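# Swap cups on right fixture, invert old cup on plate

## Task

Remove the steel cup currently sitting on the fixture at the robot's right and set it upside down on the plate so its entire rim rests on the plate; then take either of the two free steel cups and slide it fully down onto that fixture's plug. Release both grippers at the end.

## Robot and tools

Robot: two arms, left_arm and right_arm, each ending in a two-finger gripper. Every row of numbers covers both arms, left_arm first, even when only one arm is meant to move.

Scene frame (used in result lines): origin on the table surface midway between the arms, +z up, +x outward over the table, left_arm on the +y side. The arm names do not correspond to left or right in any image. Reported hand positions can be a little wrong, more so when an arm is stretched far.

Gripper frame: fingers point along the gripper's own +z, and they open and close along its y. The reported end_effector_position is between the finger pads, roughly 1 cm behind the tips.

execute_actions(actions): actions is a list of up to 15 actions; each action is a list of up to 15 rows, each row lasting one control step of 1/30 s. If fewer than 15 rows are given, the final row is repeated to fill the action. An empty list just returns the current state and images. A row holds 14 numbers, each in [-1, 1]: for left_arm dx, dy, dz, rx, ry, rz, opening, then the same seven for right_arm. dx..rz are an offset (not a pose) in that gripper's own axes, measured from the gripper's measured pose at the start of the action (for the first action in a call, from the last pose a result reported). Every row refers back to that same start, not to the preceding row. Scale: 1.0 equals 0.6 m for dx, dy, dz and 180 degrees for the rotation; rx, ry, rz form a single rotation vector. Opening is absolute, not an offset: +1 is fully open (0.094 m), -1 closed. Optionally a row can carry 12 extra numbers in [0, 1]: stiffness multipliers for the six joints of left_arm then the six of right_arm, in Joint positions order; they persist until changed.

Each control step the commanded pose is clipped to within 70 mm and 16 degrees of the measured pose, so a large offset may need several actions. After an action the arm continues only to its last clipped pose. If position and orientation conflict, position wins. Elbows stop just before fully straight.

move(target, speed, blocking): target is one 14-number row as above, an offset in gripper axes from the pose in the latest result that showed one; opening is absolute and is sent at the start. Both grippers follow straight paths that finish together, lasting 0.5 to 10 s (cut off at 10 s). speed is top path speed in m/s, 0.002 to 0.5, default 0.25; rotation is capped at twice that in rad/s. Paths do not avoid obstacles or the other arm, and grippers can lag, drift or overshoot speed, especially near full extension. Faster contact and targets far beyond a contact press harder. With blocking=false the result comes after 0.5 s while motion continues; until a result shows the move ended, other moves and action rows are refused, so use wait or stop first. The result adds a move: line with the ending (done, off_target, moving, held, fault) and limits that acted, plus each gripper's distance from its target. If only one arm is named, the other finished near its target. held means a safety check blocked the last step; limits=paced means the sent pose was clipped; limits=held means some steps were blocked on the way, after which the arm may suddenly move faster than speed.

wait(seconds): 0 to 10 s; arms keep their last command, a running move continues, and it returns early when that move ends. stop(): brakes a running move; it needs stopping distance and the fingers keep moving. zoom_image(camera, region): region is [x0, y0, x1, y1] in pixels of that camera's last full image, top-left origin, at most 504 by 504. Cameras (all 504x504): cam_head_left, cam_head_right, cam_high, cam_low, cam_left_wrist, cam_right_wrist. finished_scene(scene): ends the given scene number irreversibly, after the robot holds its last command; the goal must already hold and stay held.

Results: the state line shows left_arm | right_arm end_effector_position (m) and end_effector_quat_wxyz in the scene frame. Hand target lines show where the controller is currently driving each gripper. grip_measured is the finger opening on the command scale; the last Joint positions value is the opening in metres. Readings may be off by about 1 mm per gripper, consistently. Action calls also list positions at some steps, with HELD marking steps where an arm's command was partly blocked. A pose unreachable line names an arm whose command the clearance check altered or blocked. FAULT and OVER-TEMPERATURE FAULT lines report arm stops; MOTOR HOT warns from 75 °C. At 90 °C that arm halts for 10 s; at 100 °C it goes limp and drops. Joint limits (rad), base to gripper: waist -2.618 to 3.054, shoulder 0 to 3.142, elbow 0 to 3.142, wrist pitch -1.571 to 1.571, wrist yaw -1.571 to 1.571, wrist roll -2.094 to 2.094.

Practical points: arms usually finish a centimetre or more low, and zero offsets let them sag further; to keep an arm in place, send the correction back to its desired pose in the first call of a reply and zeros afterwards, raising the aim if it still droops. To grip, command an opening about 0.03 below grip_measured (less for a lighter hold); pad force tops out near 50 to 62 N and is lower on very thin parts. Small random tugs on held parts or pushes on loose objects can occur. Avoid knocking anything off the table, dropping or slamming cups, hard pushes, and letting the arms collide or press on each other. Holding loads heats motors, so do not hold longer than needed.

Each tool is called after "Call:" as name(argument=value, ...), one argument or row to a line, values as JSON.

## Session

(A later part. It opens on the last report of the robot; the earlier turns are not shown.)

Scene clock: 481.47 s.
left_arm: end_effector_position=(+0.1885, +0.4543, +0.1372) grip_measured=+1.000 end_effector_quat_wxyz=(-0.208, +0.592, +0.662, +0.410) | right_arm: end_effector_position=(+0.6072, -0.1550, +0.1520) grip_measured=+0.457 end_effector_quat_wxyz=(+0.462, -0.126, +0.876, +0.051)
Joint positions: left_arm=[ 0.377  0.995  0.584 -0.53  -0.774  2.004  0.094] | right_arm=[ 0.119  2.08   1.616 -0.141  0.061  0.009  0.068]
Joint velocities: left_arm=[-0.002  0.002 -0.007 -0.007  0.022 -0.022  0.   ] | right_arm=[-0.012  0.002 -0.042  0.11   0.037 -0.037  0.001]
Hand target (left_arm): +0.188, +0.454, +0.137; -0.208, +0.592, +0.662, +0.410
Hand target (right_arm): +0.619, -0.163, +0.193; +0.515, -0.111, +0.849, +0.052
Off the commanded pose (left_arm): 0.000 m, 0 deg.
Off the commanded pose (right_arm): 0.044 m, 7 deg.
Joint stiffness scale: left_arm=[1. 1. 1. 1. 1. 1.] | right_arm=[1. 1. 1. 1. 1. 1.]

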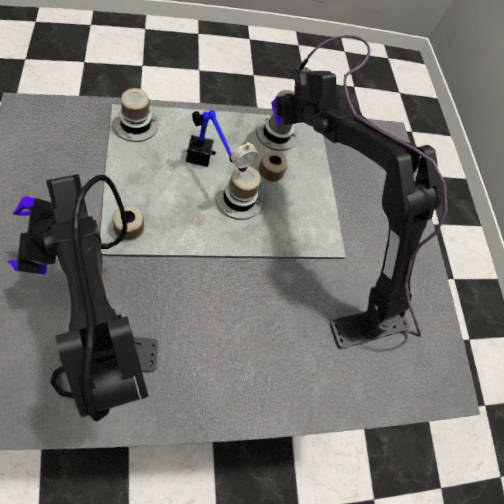

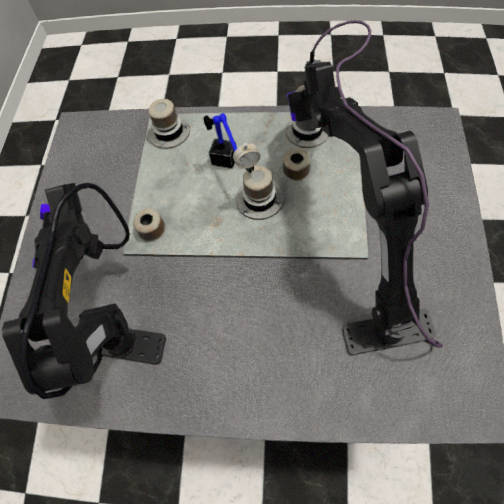

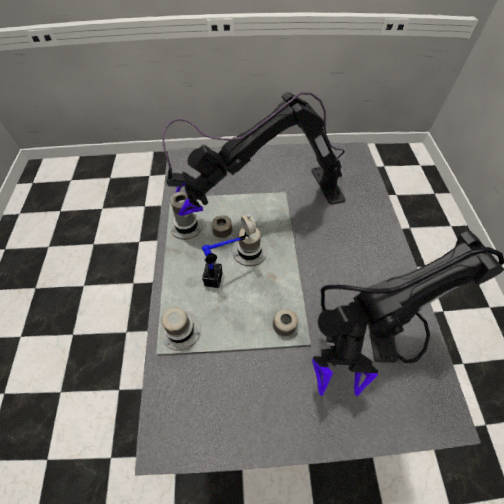

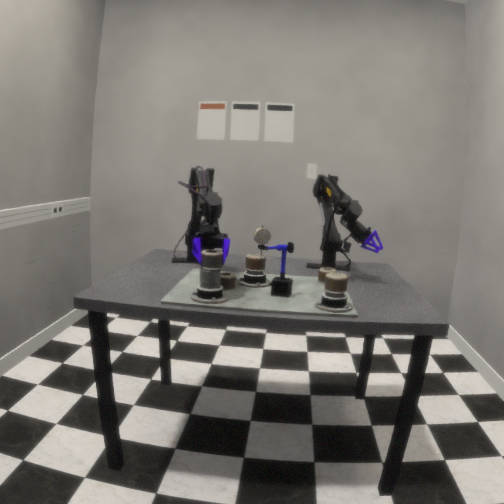

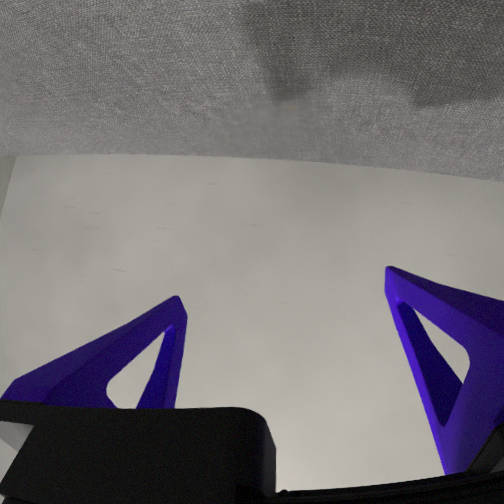

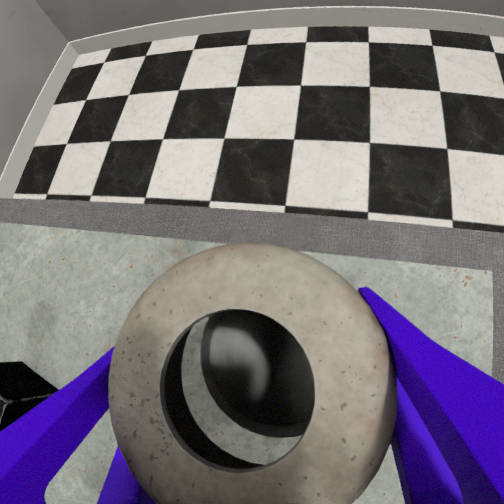

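Call:
execute_actions(
  actions=[],
)

Call:
zoom_image(
  camera="cam_right_wrist",
  region=[130, 280, 350, 500],
)

Call:
zoom_image(
  camera="cam_low",
  region=[160, 200, 270, 310],
)

Scene clock: 484.27 s.
left_arm: end_effector_position=(+0.1885, +0.4543, +0.1372) grip_measured=+1.000 end_effector_quat_wxyz=(-0.208, +0.592, +0.662, +0.410) | right_arm: end_effector_position=(+0.6091, -0.1547, +0.1545) grip_measured=+0.457 end_effector_quat_wxyz=(+0.469, -0.125, +0.873, +0.051)
Joint positions: left_arm=[ 0.377  0.995  0.584 -0.53  -0.774  2.004  0.094] | right_arm=[ 0.119  2.08   1.614 -0.125  0.063  0.009  0.068]
Joint velocities: left_arm=[-0.002  0.002  0.002  0.022  0.022 -0.007  0.   ] | right_arm=[-0.007  0.022  0.002  0.066  0.037  0.081  0.001]
Hand target (left_arm): +0.188, +0.454, +0.137; -0.208, +0.592, +0.662, +0.410
Hand target (right_arm): +0.619, -0.163, +0.193; +0.515, -0.111, +0.849, +0.052
Off the commanded pose (left_arm): 0.000 m, 0 deg.
Off the commanded pose (right_arm): 0.041 m, 6 deg.
Joint stiffness scale: left_arm=[1. 1. 1. 1. 1. 1.] | right_arm=[1. 1. 1. 1. 1. 1.]

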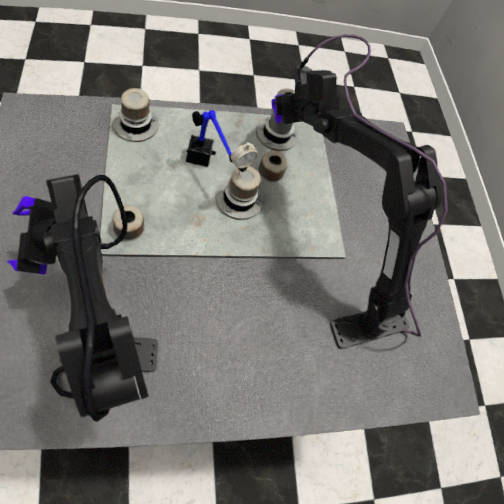

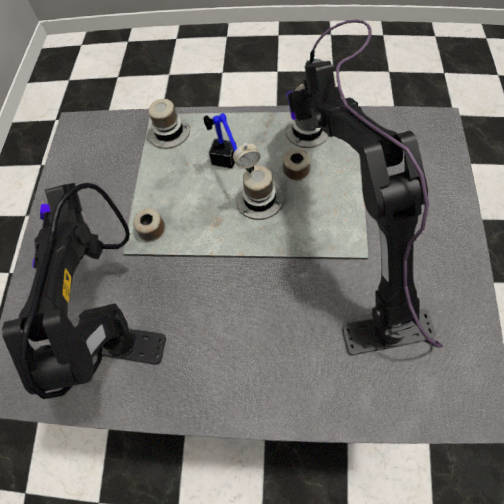

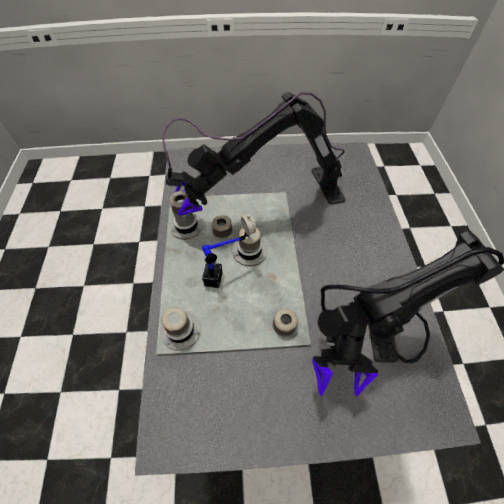

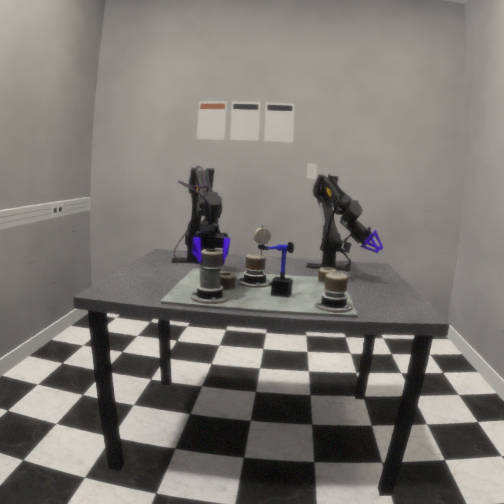

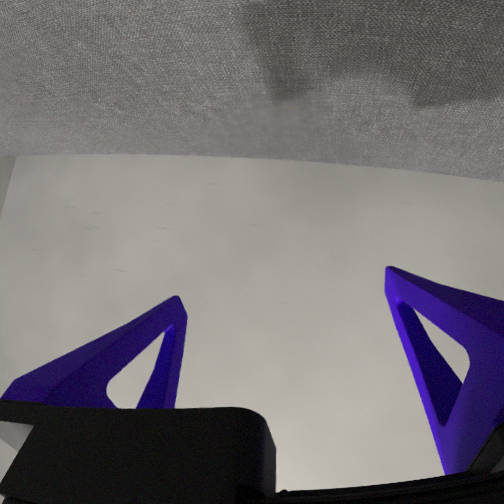

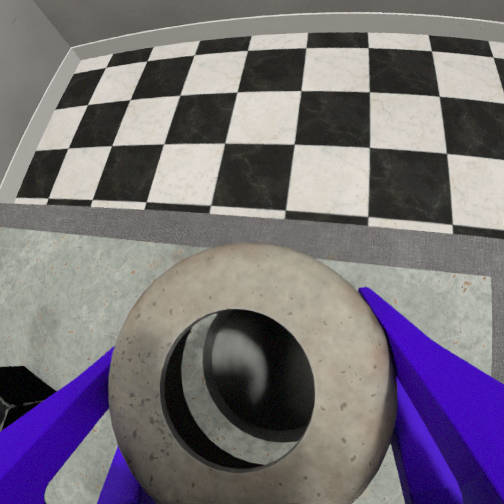

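Region (130, 280, 350, 500) of cam_right_wrist's 504x504 image, scaled by 2.291, with more detail than that image has.

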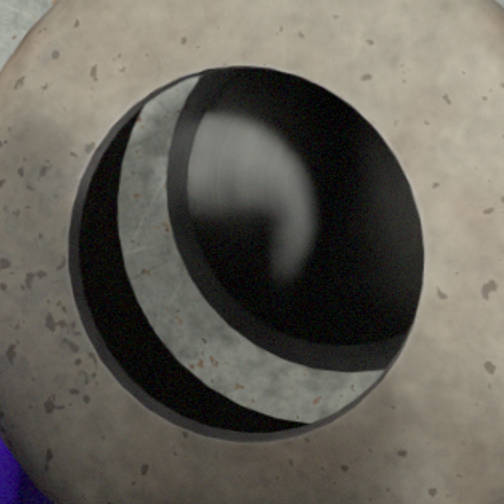

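Region (160, 200, 270, 310) of cam_low's 504x504 image, scaled by 4.582, with more detail than that image has.

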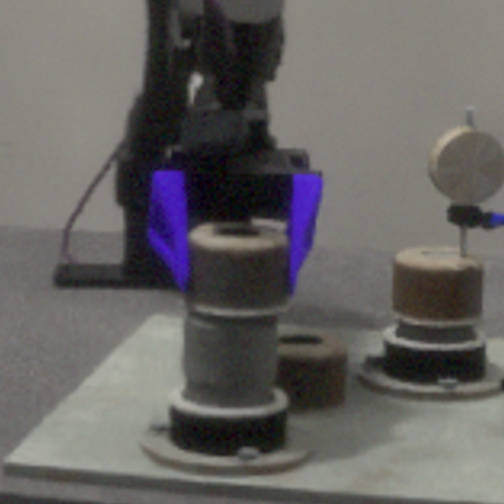

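Call:
execute_actions(
  actions=[
    [[0,0,0,0,0,0,1,-0.0625,-0.0193,-0.0198,0.0066,-0.0354,0.0053,0.425],[0,0,0,0,0,0,1,-0.0628,-0.0198,-0.0189,0.0066,-0.0361,0.0056,0.425],[0,0,0,0,0,0,1,-0.0630,-0.0203,-0.0181,0.0067,-0.0368,0.0059,0.425],[0,0,0,0,0,0,1,-0.0632,-0.0208,-0.0173,0.0068,-0.0374,0.0062,0.425],[0,0,0,0,0,0,1,-0.0633,-0.0213,-0.0166,0.0069,-0.0379,0.0065,0.425],[0,0,0,0,0,0,1,-0.0633,-0.0218,-0.0161,0.0070,-0.0382,0.0068,0.425],[0,0,0,0,0,0,1,-0.0633,-0.0223,-0.0158,0.0070,-0.0384,0.0071,0.425],[0,0,0,0,0,0,1,-0.0633,-0.0228,-0.0158,0.0071,-0.0384,0.0074,0.425]],
  ],
)

Scene clock: 539.20 s.
left_arm: end_effector_position=(+0.1885, +0.4543, +0.1372) grip_measured=+1.000 end_effector_quat_wxyz=(-0.207, +0.592, +0.662, +0.410) | right_arm: end_effector_position=(+0.6140, -0.1599, +0.1594) grip_measured=+0.457 end_effector_quat_wxyz=(+0.479, -0.119, +0.868, +0.050)
Joint positions: left_arm=[ 0.377  0.995  0.584 -0.53  -0.773  2.004  0.094] | right_arm=[ 0.109  2.08   1.614 -0.102  0.064  0.009  0.068]
Joint velocities: left_arm=[ 0.002  0.017 -0.002  0.007 -0.022 -0.095  0.   ] | right_arm=[ 0.007 -0.007 -0.007  0.081 -0.007  0.022 -0.   ]
Hand target (left_arm): +0.188, +0.454, +0.137; -0.208, +0.592, +0.662, +0.410
Hand target (right_arm): +0.624, -0.164, +0.192; +0.520, -0.106, +0.846, +0.054
Off the commanded pose (left_arm): 0.000 m, 0 deg.
Off the commanded pose (right_arm): 0.034 m, 6 deg.
Joint stiffness scale: left_arm=[1. 1. 1. 1. 1. 1.] | right_arm=[1. 1. 1. 1. 1. 1.]
Step readings (end_effector_position):
0: left_arm (+0.1885, +0.4543, +0.1372) | right_arm (+0.6091, -0.1547, +0.1545)
1: left_arm (+0.1885, +0.4543, +0.1372) | right_arm (+0.6091, -0.1547, +0.1546)
2: left_arm (+0.1885, +0.4543, +0.1372) | right_arm (+0.6094, -0.1548, +0.1549)
4: left_arm (+0.1885, +0.4543, +0.1372) | right_arm (+0.6102, -0.1555, +0.1558)
8: left_arm (+0.1885, +0.4543, +0.1372) | right_arm (+0.6126, -0.1581, +0.1580)
15: end_effector_position above

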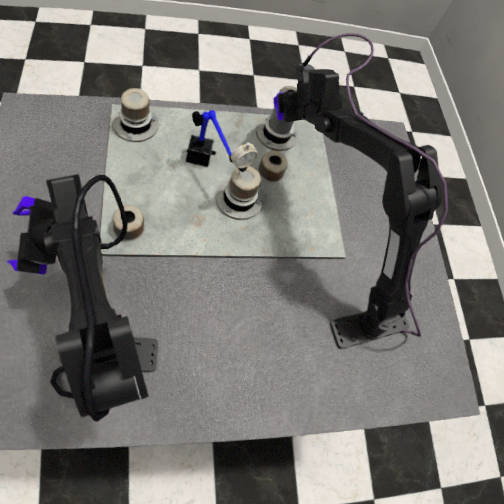

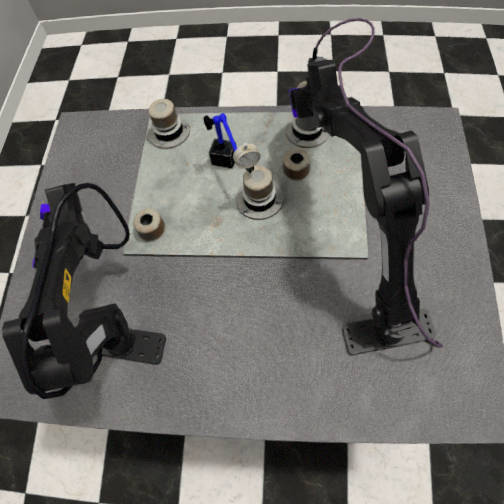

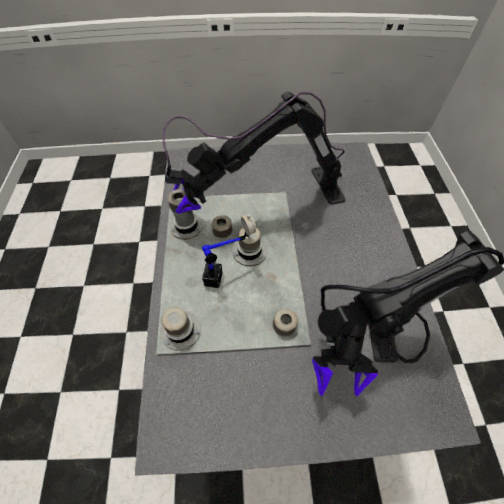

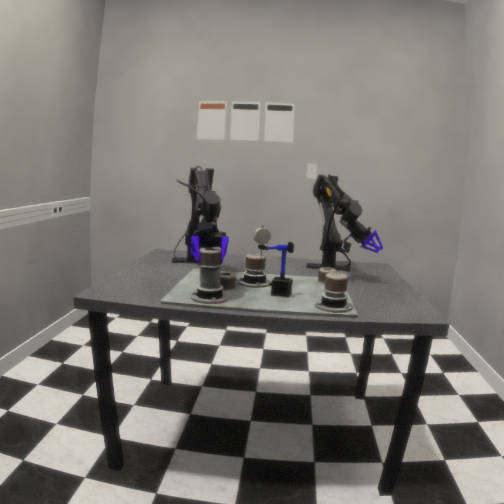

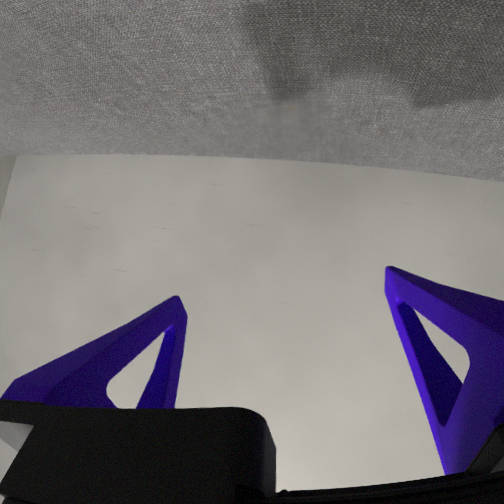

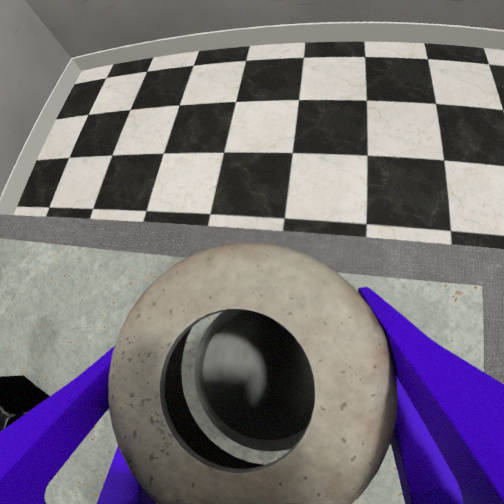

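Call:
execute_actions(
  actions=[],
)

Call:
zoom_image(
  camera="cam_right_wrist",
  region=[130, 280, 350, 500],
)

Call:
zoom_image(
  camera="cam_low",
  region=[160, 200, 270, 310],
)

Call:
zoom_image(
  camera="cam_high",
  region=[140, 150, 250, 260],
)

Scene clock: 542.03 s.
left_arm: end_effector_position=(+0.1885, +0.4543, +0.1372) grip_measured=+1.000 end_effector_quat_wxyz=(-0.207, +0.592, +0.662, +0.410) | right_arm: end_effector_position=(+0.6142, -0.1598, +0.1596) grip_measured=+0.457 end_effector_quat_wxyz=(+0.479, -0.119, +0.868, +0.050)
Joint positions: left_arm=[ 0.377  0.995  0.584 -0.53  -0.773  2.004  0.094] | right_arm=[ 0.109  2.08   1.614 -0.101  0.064  0.009  0.068]
Joint velocities: left_arm=[-0.022 -0.022 -0.002 -0.022 -0.037 -0.007  0.   ] | right_arm=[-0.002  0.012 -0.007  0.007  0.022  0.022  0.   ]
Hand target (left_arm): +0.188, +0.454, +0.137; -0.208, +0.592, +0.662, +0.410
Hand target (right_arm): +0.624, -0.164, +0.192; +0.520, -0.106, +0.846, +0.054
Off the commanded pose (left_arm): 0.000 m, 0 deg.
Off the commanded pose (right_arm): 0.034 m, 6 deg.
Joint stiffness scale: left_arm=[1. 1. 1. 1. 1. 1.] | right_arm=[1. 1. 1. 1. 1. 1.]

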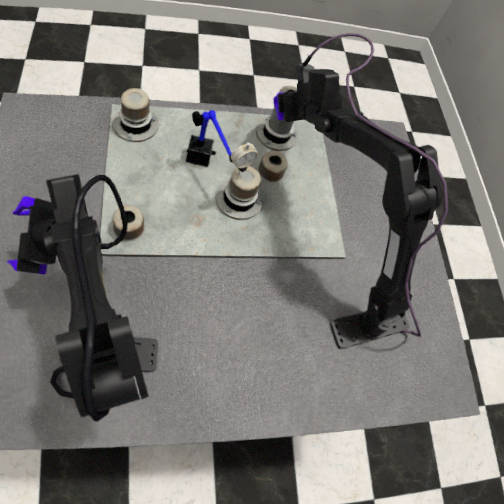

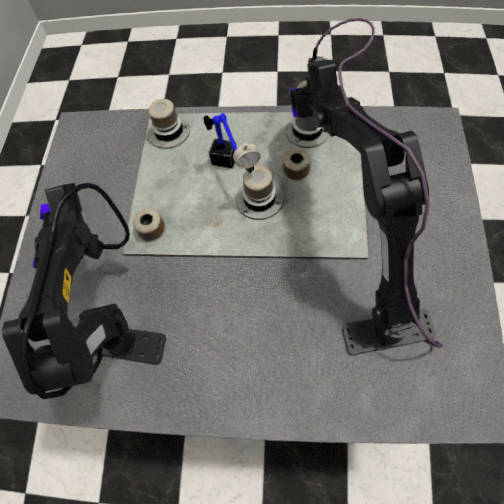

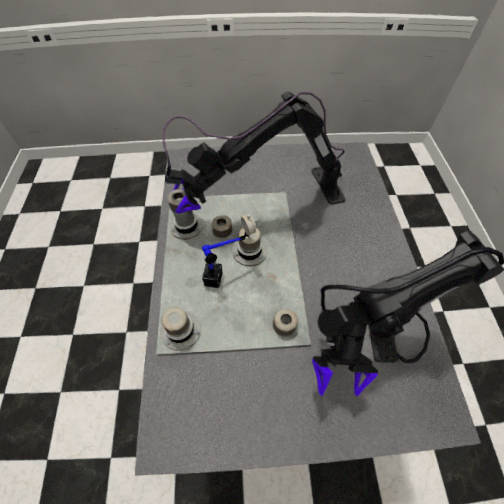

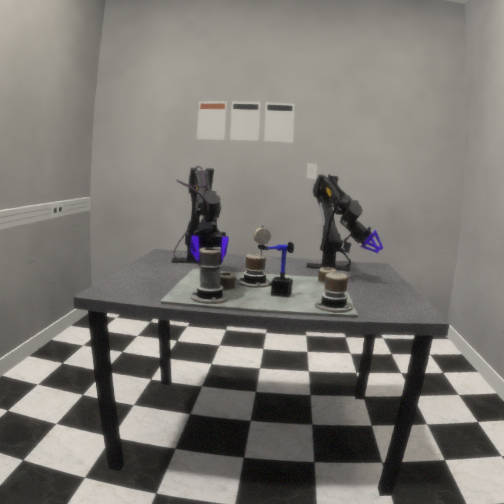

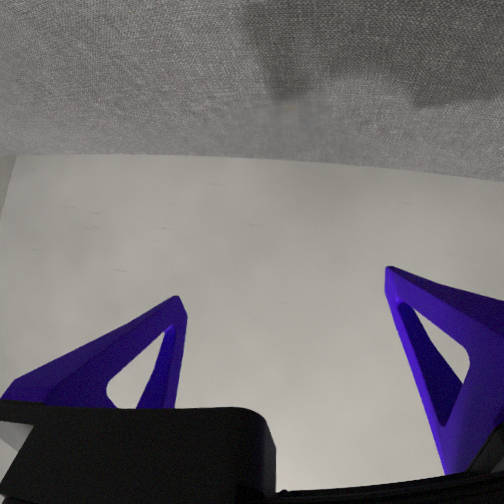

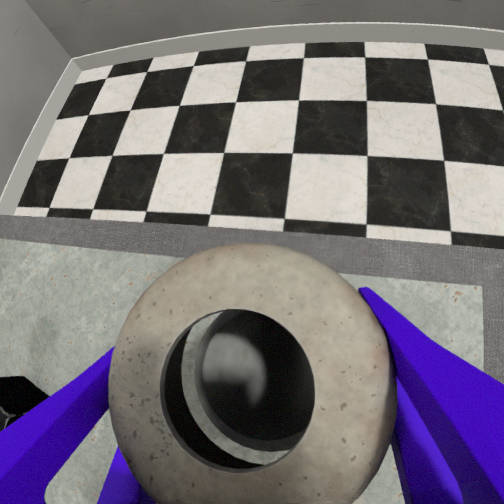

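Region (130, 280, 350, 500) of cam_right_wrist's 504x504 image, scaled by 2.291, with more detail than that image has.

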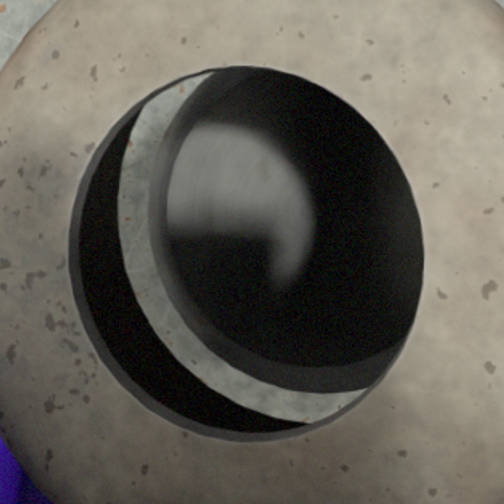

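Region (160, 200, 270, 310) of cam_low's 504x504 image, scaled by 4.582, with more detail than that image has.

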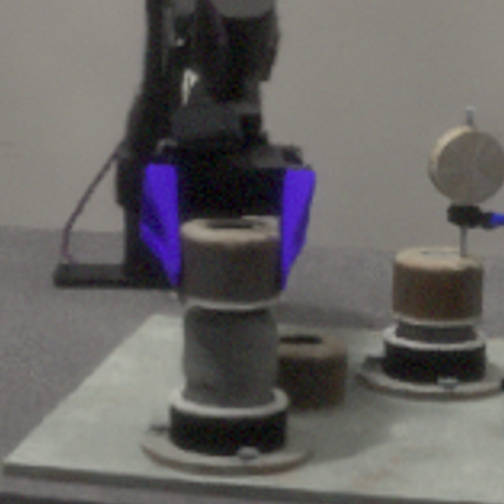

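Region (140, 150, 250, 260) of cam_high's 504x504 image, scaled by 4.582, with more detail than that image has.

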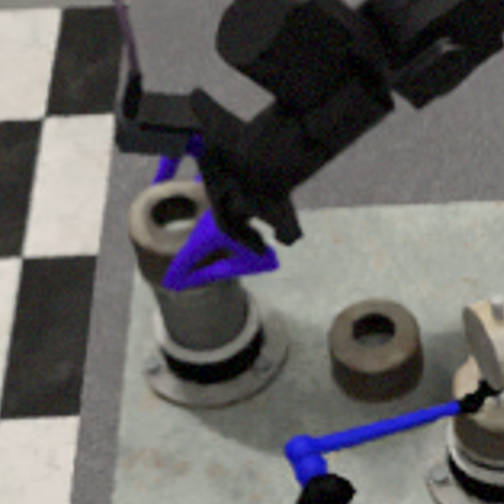

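Call:
execute_actions(
  actions=[
    [[0,0,0,0,0,0,1,-0.0510,-0.0090,-0.0135,0.0027,-0.0300,0.0046,0.425],[0,0,0,0,0,0,1,-0.0485,-0.0058,-0.0121,0.0011,-0.0292,0.0040,0.425],[0,0,0,0,0,0,1,-0.0460,-0.0026,-0.0107,-0.0005,-0.0285,0.0035,0.425],[0,0,0,0,0,0,1,-0.0437,0.0004,-0.0095,-0.0021,-0.0278,0.0030,0.425],[0,0,0,0,0,0,1,-0.0415,0.0032,-0.0083,-0.0035,-0.0271,0.0025,0.425],[0,0,0,0,0,0,1,-0.0394,0.0056,-0.0071,-0.0047,-0.0265,0.0021,0.425],[0,0,0,0,0,0,1,-0.0374,0.0075,-0.0060,-0.0057,-0.0259,0.0018,0.425],[0,0,0,0,0,0,1,-0.0355,0.0089,-0.0049,-0.0064,-0.0253,0.0016,0.425],[0,0,0,0,0,0,1,-0.0337,0.0089,-0.0039,-0.0064,-0.0247,0.0016,0.425],[0,0,0,0,0,0,1,-0.0320,0.0089,-0.0030,-0.0064,-0.0242,0.0015,0.425],[0,0,0,0,0,0,1,-0.0305,0.0089,-0.0022,-0.0064,-0.0237,0.0015,0.425],[0,0,0,0,0,0,1,-0.0291,0.0089,-0.0014,-0.0064,-0.0233,0.0015,0.425]],
  ],
)

Scene clock: 576.53 s.
left_arm: end_effector_position=(+0.1885, +0.4542, +0.1371) grip_measured=+1.000 end_effector_quat_wxyz=(-0.207, +0.592, +0.662, +0.410) | right_arm: end_effector_position=(+0.6133, -0.1581, +0.1480) grip_measured=+0.457 end_effector_quat_wxyz=(+0.473, -0.123, +0.871, +0.054)
Joint positions: left_arm=[ 0.377  0.995  0.584 -0.53  -0.773  2.004  0.094] | right_arm=[ 0.109  2.093  1.599 -0.085  0.053  0.009  0.068]
Joint velocities: left_arm=[ 0.012 -0.002  0.002 -0.007 -0.066 -0.007  0.   ] | right_arm=[-0.012  0.037 -0.061  0.007  0.037 -0.007 -0.   ]
Hand target (left_arm): +0.189, +0.454, +0.137; -0.207, +0.592, +0.662, +0.410
Hand target (right_arm): +0.620, -0.153, +0.175; +0.509, -0.120, +0.850, +0.065
Off the commanded pose (left_arm): 0.000 m, 0 deg.
Off the commanded pose (right_arm): 0.028 m, 5 deg.
Joint stiffness scale: left_arm=[1. 1. 1. 1. 1. 1.] | right_arm=[1. 1. 1. 1. 1. 1.]
Step readings (end_effector_position):
0: left_arm (+0.1885, +0.4543, +0.1372) | right_arm (+0.6142, -0.1598, +0.1596)
1: left_arm (+0.1885, +0.4542, +0.1371) | right_arm (+0.6142, -0.1598, +0.1596)
2: left_arm (+0.1885, +0.4542, +0.1371) | right_arm (+0.6142, -0.1598, +0.1597)
4: left_arm (+0.1885, +0.4542, +0.1371) | right_arm (+0.6144, -0.1597, +0.1600)
8: left_arm (+0.1885, +0.4542, +0.1371) | right_arm (+0.6146, -0.1587, +0.1601)
15: end_effector_position above

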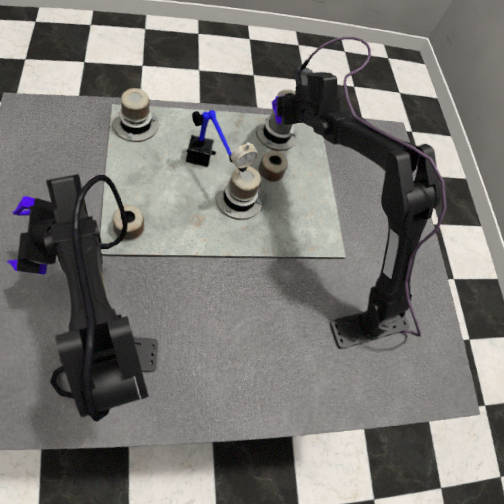

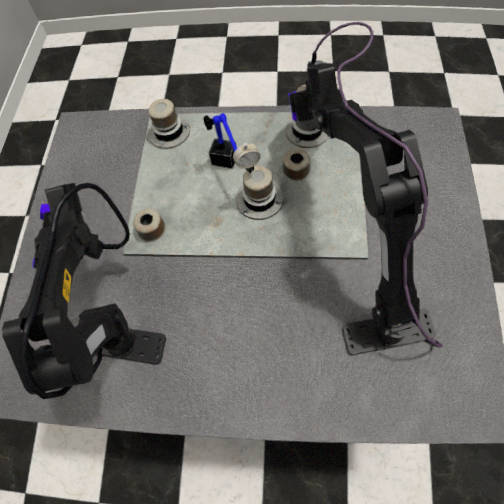

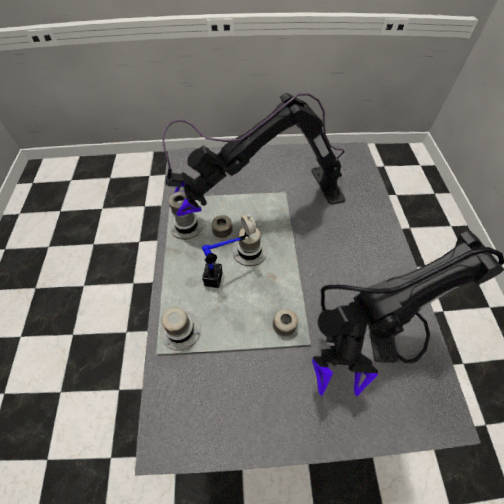

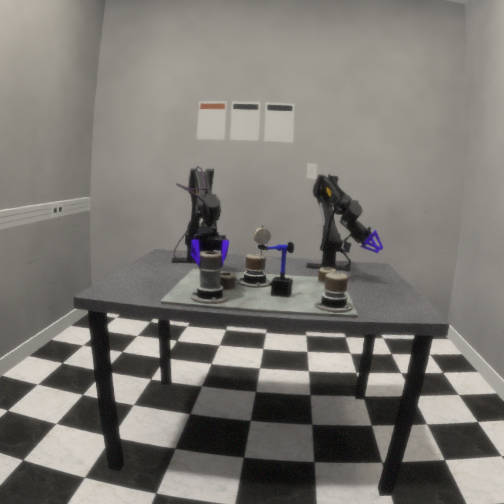

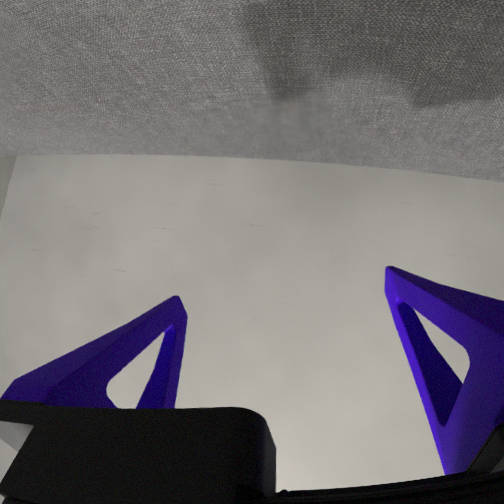

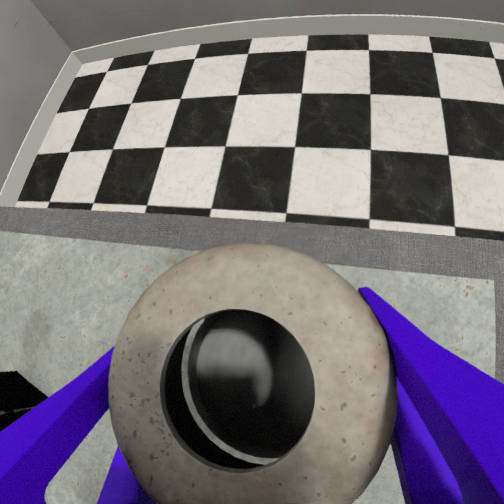

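Call:
execute_actions(
  actions=[],
)

Call:
zoom_image(
  camera="cam_right_wrist",
  region=[130, 280, 350, 500],
)

Call:
zoom_image(
  camera="cam_low",
  region=[160, 200, 270, 310],
)

Scene clock: 579.10 s.
left_arm: end_effector_position=(+0.1886, +0.4542, +0.1371) grip_measured=+1.000 end_effector_quat_wxyz=(-0.207, +0.592, +0.662, +0.410) | right_arm: end_effector_position=(+0.6125, -0.1581, +0.1436) grip_measured=+0.457 end_effector_quat_wxyz=(+0.470, -0.123, +0.873, +0.054)
Joint positions: left_arm=[ 0.377  0.995  0.584 -0.53  -0.773  2.004  0.094] | right_arm=[ 0.109  2.097  1.594 -0.083  0.052  0.009  0.068]
Joint velocities: left_arm=[ 0.002  0.012 -0.007 -0.037 -0.139 -0.051  0.   ] | right_arm=[-0.007 -0.002 -0.002  0.022 -0.022  0.051  0.   ]
Hand target (left_arm): +0.189, +0.454, +0.137; -0.207, +0.592, +0.662, +0.410
Hand target (right_arm): +0.620, -0.153, +0.175; +0.509, -0.120, +0.850, +0.065
Off the commanded pose (left_arm): 0.000 m, 0 deg.
Off the commanded pose (right_arm): 0.033 m, 5 deg.
Joint stiffness scale: left_arm=[1. 1. 1. 1. 1. 1.] | right_arm=[1. 1. 1. 1. 1. 1.]

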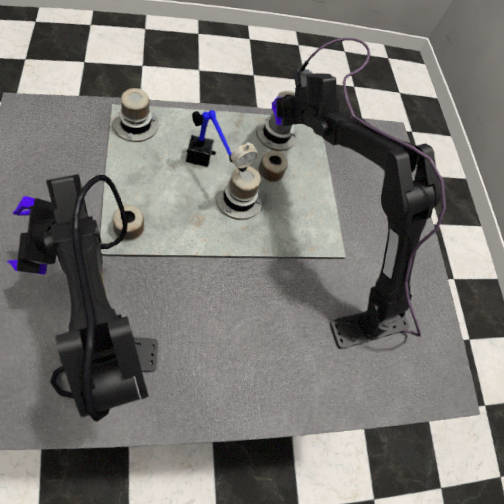

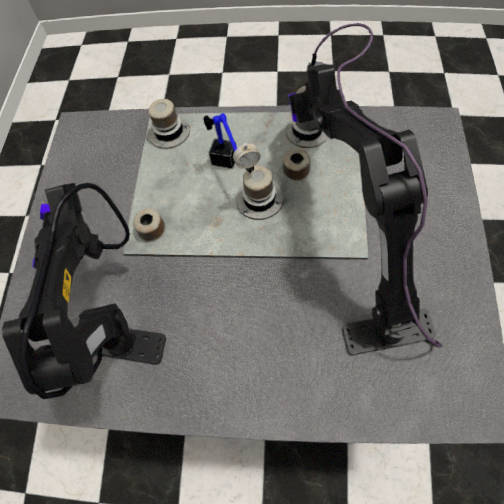

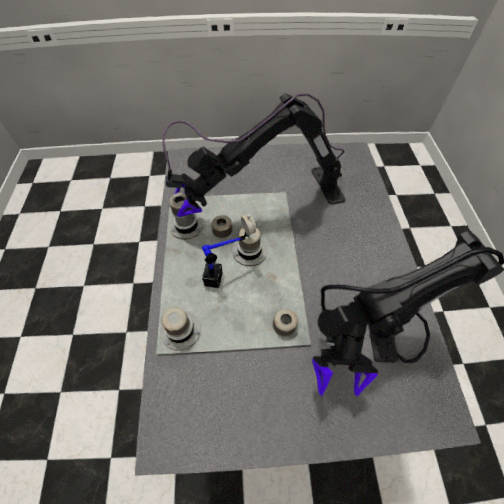

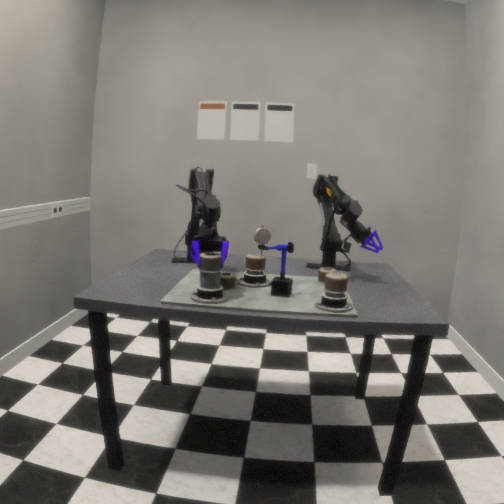

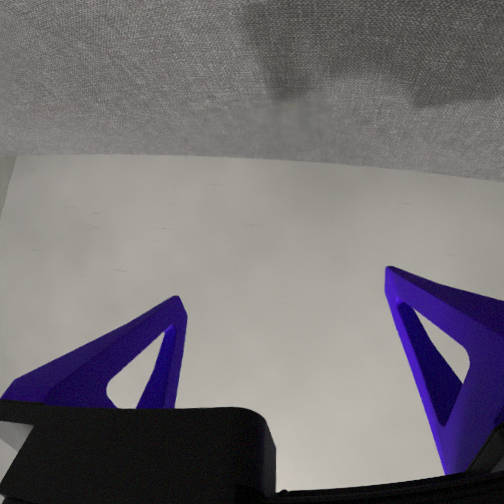

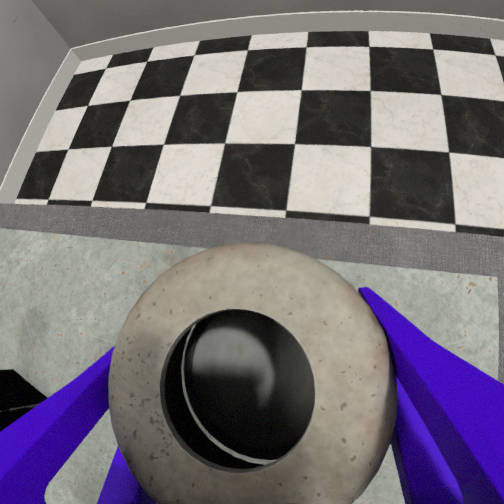

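Region (130, 280, 350, 500) of cam_right_wrist's 504x504 image, scaled by 2.291, with more detail than that image has.

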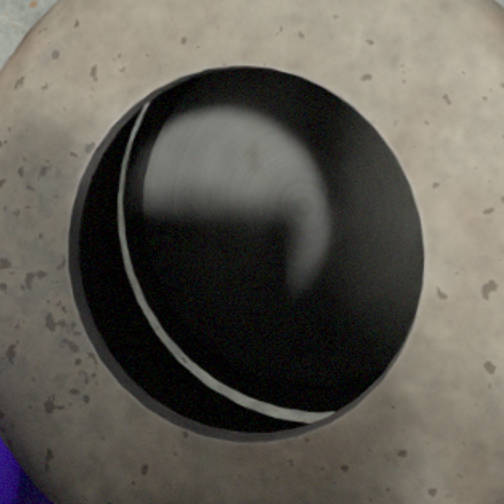

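Region (160, 200, 270, 310) of cam_low's 504x504 image, scaled by 4.582, with more detail than that image has.

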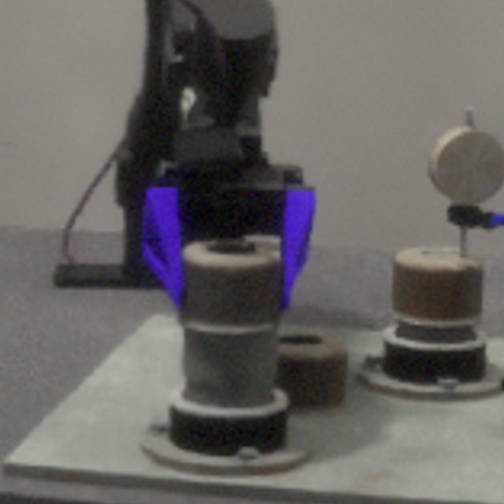

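Call:
execute_actions(
  actions=[
    [[0,0,0,0,0,0,1,-0.0560,0.0035,-0.0145,-0.0018,-0.0320,0.0018,0.425],[0,0,0,0,0,0,1,-0.0548,0.0025,-0.0127,-0.0012,-0.0331,0.0020,0.425],[0,0,0,0,0,0,1,-0.0532,0.0020,-0.0109,-0.0008,-0.0339,0.0021,0.425],[0,0,0,0,0,0,1,-0.0515,0.0020,-0.0091,-0.0008,-0.0346,0.0021,0.425],[0,0,0,0,0,0,1,-0.0499,0.0021,-0.0073,-0.0008,-0.0353,0.0021,0.425],[0,0,0,0,0,0,1,-0.0483,0.0022,-0.0055,-0.0008,-0.0360,0.0022,0.425],[0,0,0,0,0,0,1,-0.0457,0.0022,-0.0038,-0.0008,-0.0360,0.0022,0.425],[0,0,0,0,0,0,1,-0.0430,0.0023,-0.0020,-0.0008,-0.0360,0.0022,0.425],[0,0,0,0,0,0,1,-0.0404,0.0024,-0.0002,-0.0008,-0.0359,0.0022,0.425],[0,0,0,0,0,0,1,-0.0378,0.0024,0.0016,-0.0008,-0.0359,0.0022,0.425],[0,0,0,0,0,0,1,-0.0340,0.0025,0.0034,-0.0008,-0.0350,0.0021,0.425],[0,0,0,0,0,0,1,-0.0300,0.0026,0.0052,-0.0008,-0.0339,0.0021,0.425],[0,0,0,0,0,0,1,-0.0259,0.0026,0.0070,-0.0008,-0.0328,0.0020,0.425]],
  ],
)

Scene clock: 613.30 s.
left_arm: end_effector_position=(+0.1886, +0.4542, +0.1371) grip_measured=+1.000 end_effector_quat_wxyz=(-0.207, +0.592, +0.662, +0.410) | right_arm: end_effector_position=(+0.6151, -0.1572, +0.1429) grip_measured=+0.457 end_effector_quat_wxyz=(+0.484, -0.122, +0.865, +0.057)
Joint positions: left_arm=[ 0.377  0.995  0.584 -0.53  -0.773  2.004  0.094] | right_arm=[ 0.109  2.099  1.564 -0.018  0.052  0.009  0.068]
Joint velocities: left_arm=[-0.002  0.007 -0.007 -0.066  0.007 -0.051  0.   ] | right_arm=[-0.017 -0.007 -0.017  0.095 -0.022  0.007  0.   ]
Hand target (left_arm): +0.189, +0.454, +0.137; -0.207, +0.592, +0.662, +0.410
Hand target (right_arm): +0.623, -0.154, +0.154; +0.512, -0.118, +0.848, +0.063
Off the commanded pose (left_arm): 0.000 m, 0 deg.
Off the commanded pose (right_arm): 0.015 m, 4 deg.
Joint stiffness scale: left_arm=[1. 1. 1. 1. 1. 1.] | right_arm=[1. 1. 1. 1. 1. 1.]
Step readings (end_effector_position):
0: left_arm (+0.1886, +0.4542, +0.1371) | right_arm (+0.6125, -0.1581, +0.1436)
1: left_arm (+0.1886, +0.4542, +0.1371) | right_arm (+0.6125, -0.1581, +0.1436)
2: left_arm (+0.1886, +0.4542, +0.1371) | right_arm (+0.6127, -0.1580, +0.1440)
4: left_arm (+0.1886, +0.4542, +0.1371) | right_arm (+0.6134, -0.1578, +0.1450)
8: left_arm (+0.1886, +0.4542, +0.1371) | right_arm (+0.6146, -0.1574, +0.1447)
15: end_effector_position above

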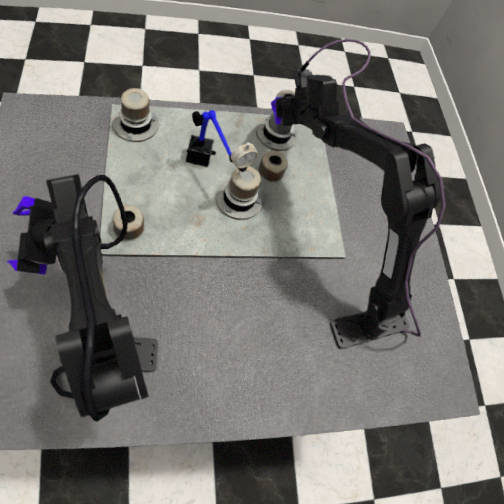

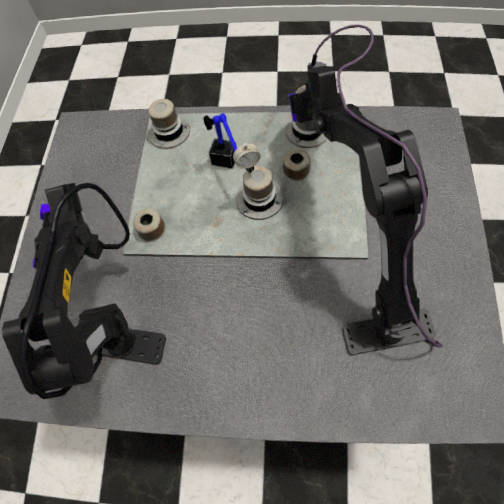

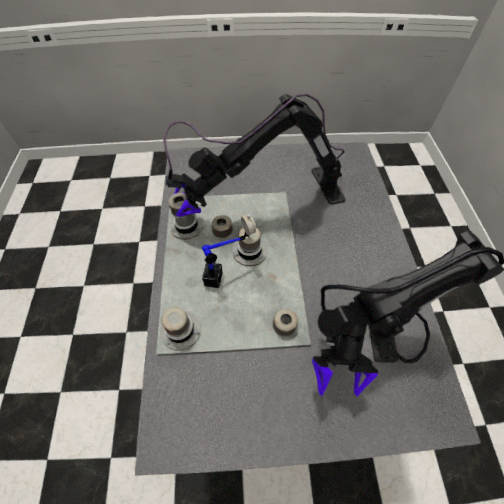

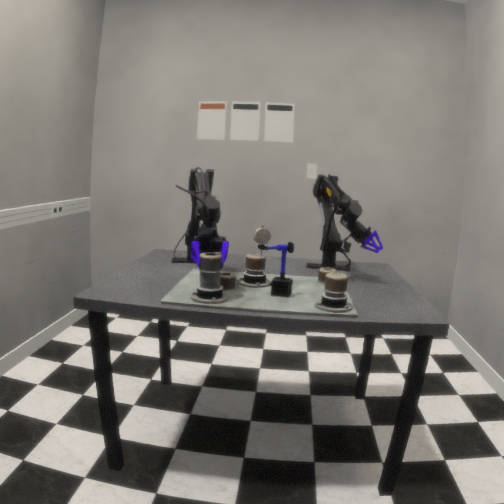

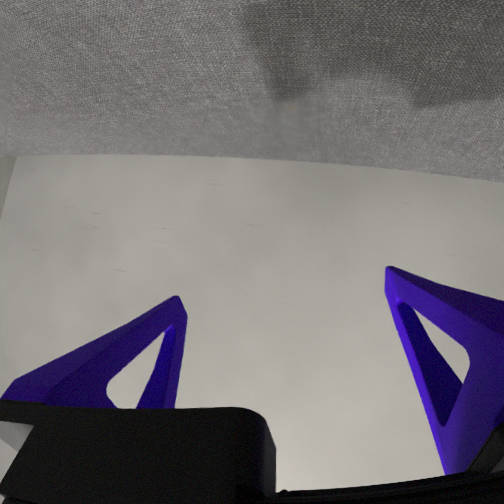

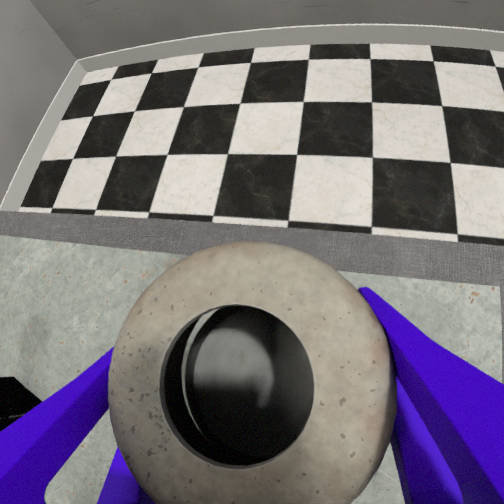

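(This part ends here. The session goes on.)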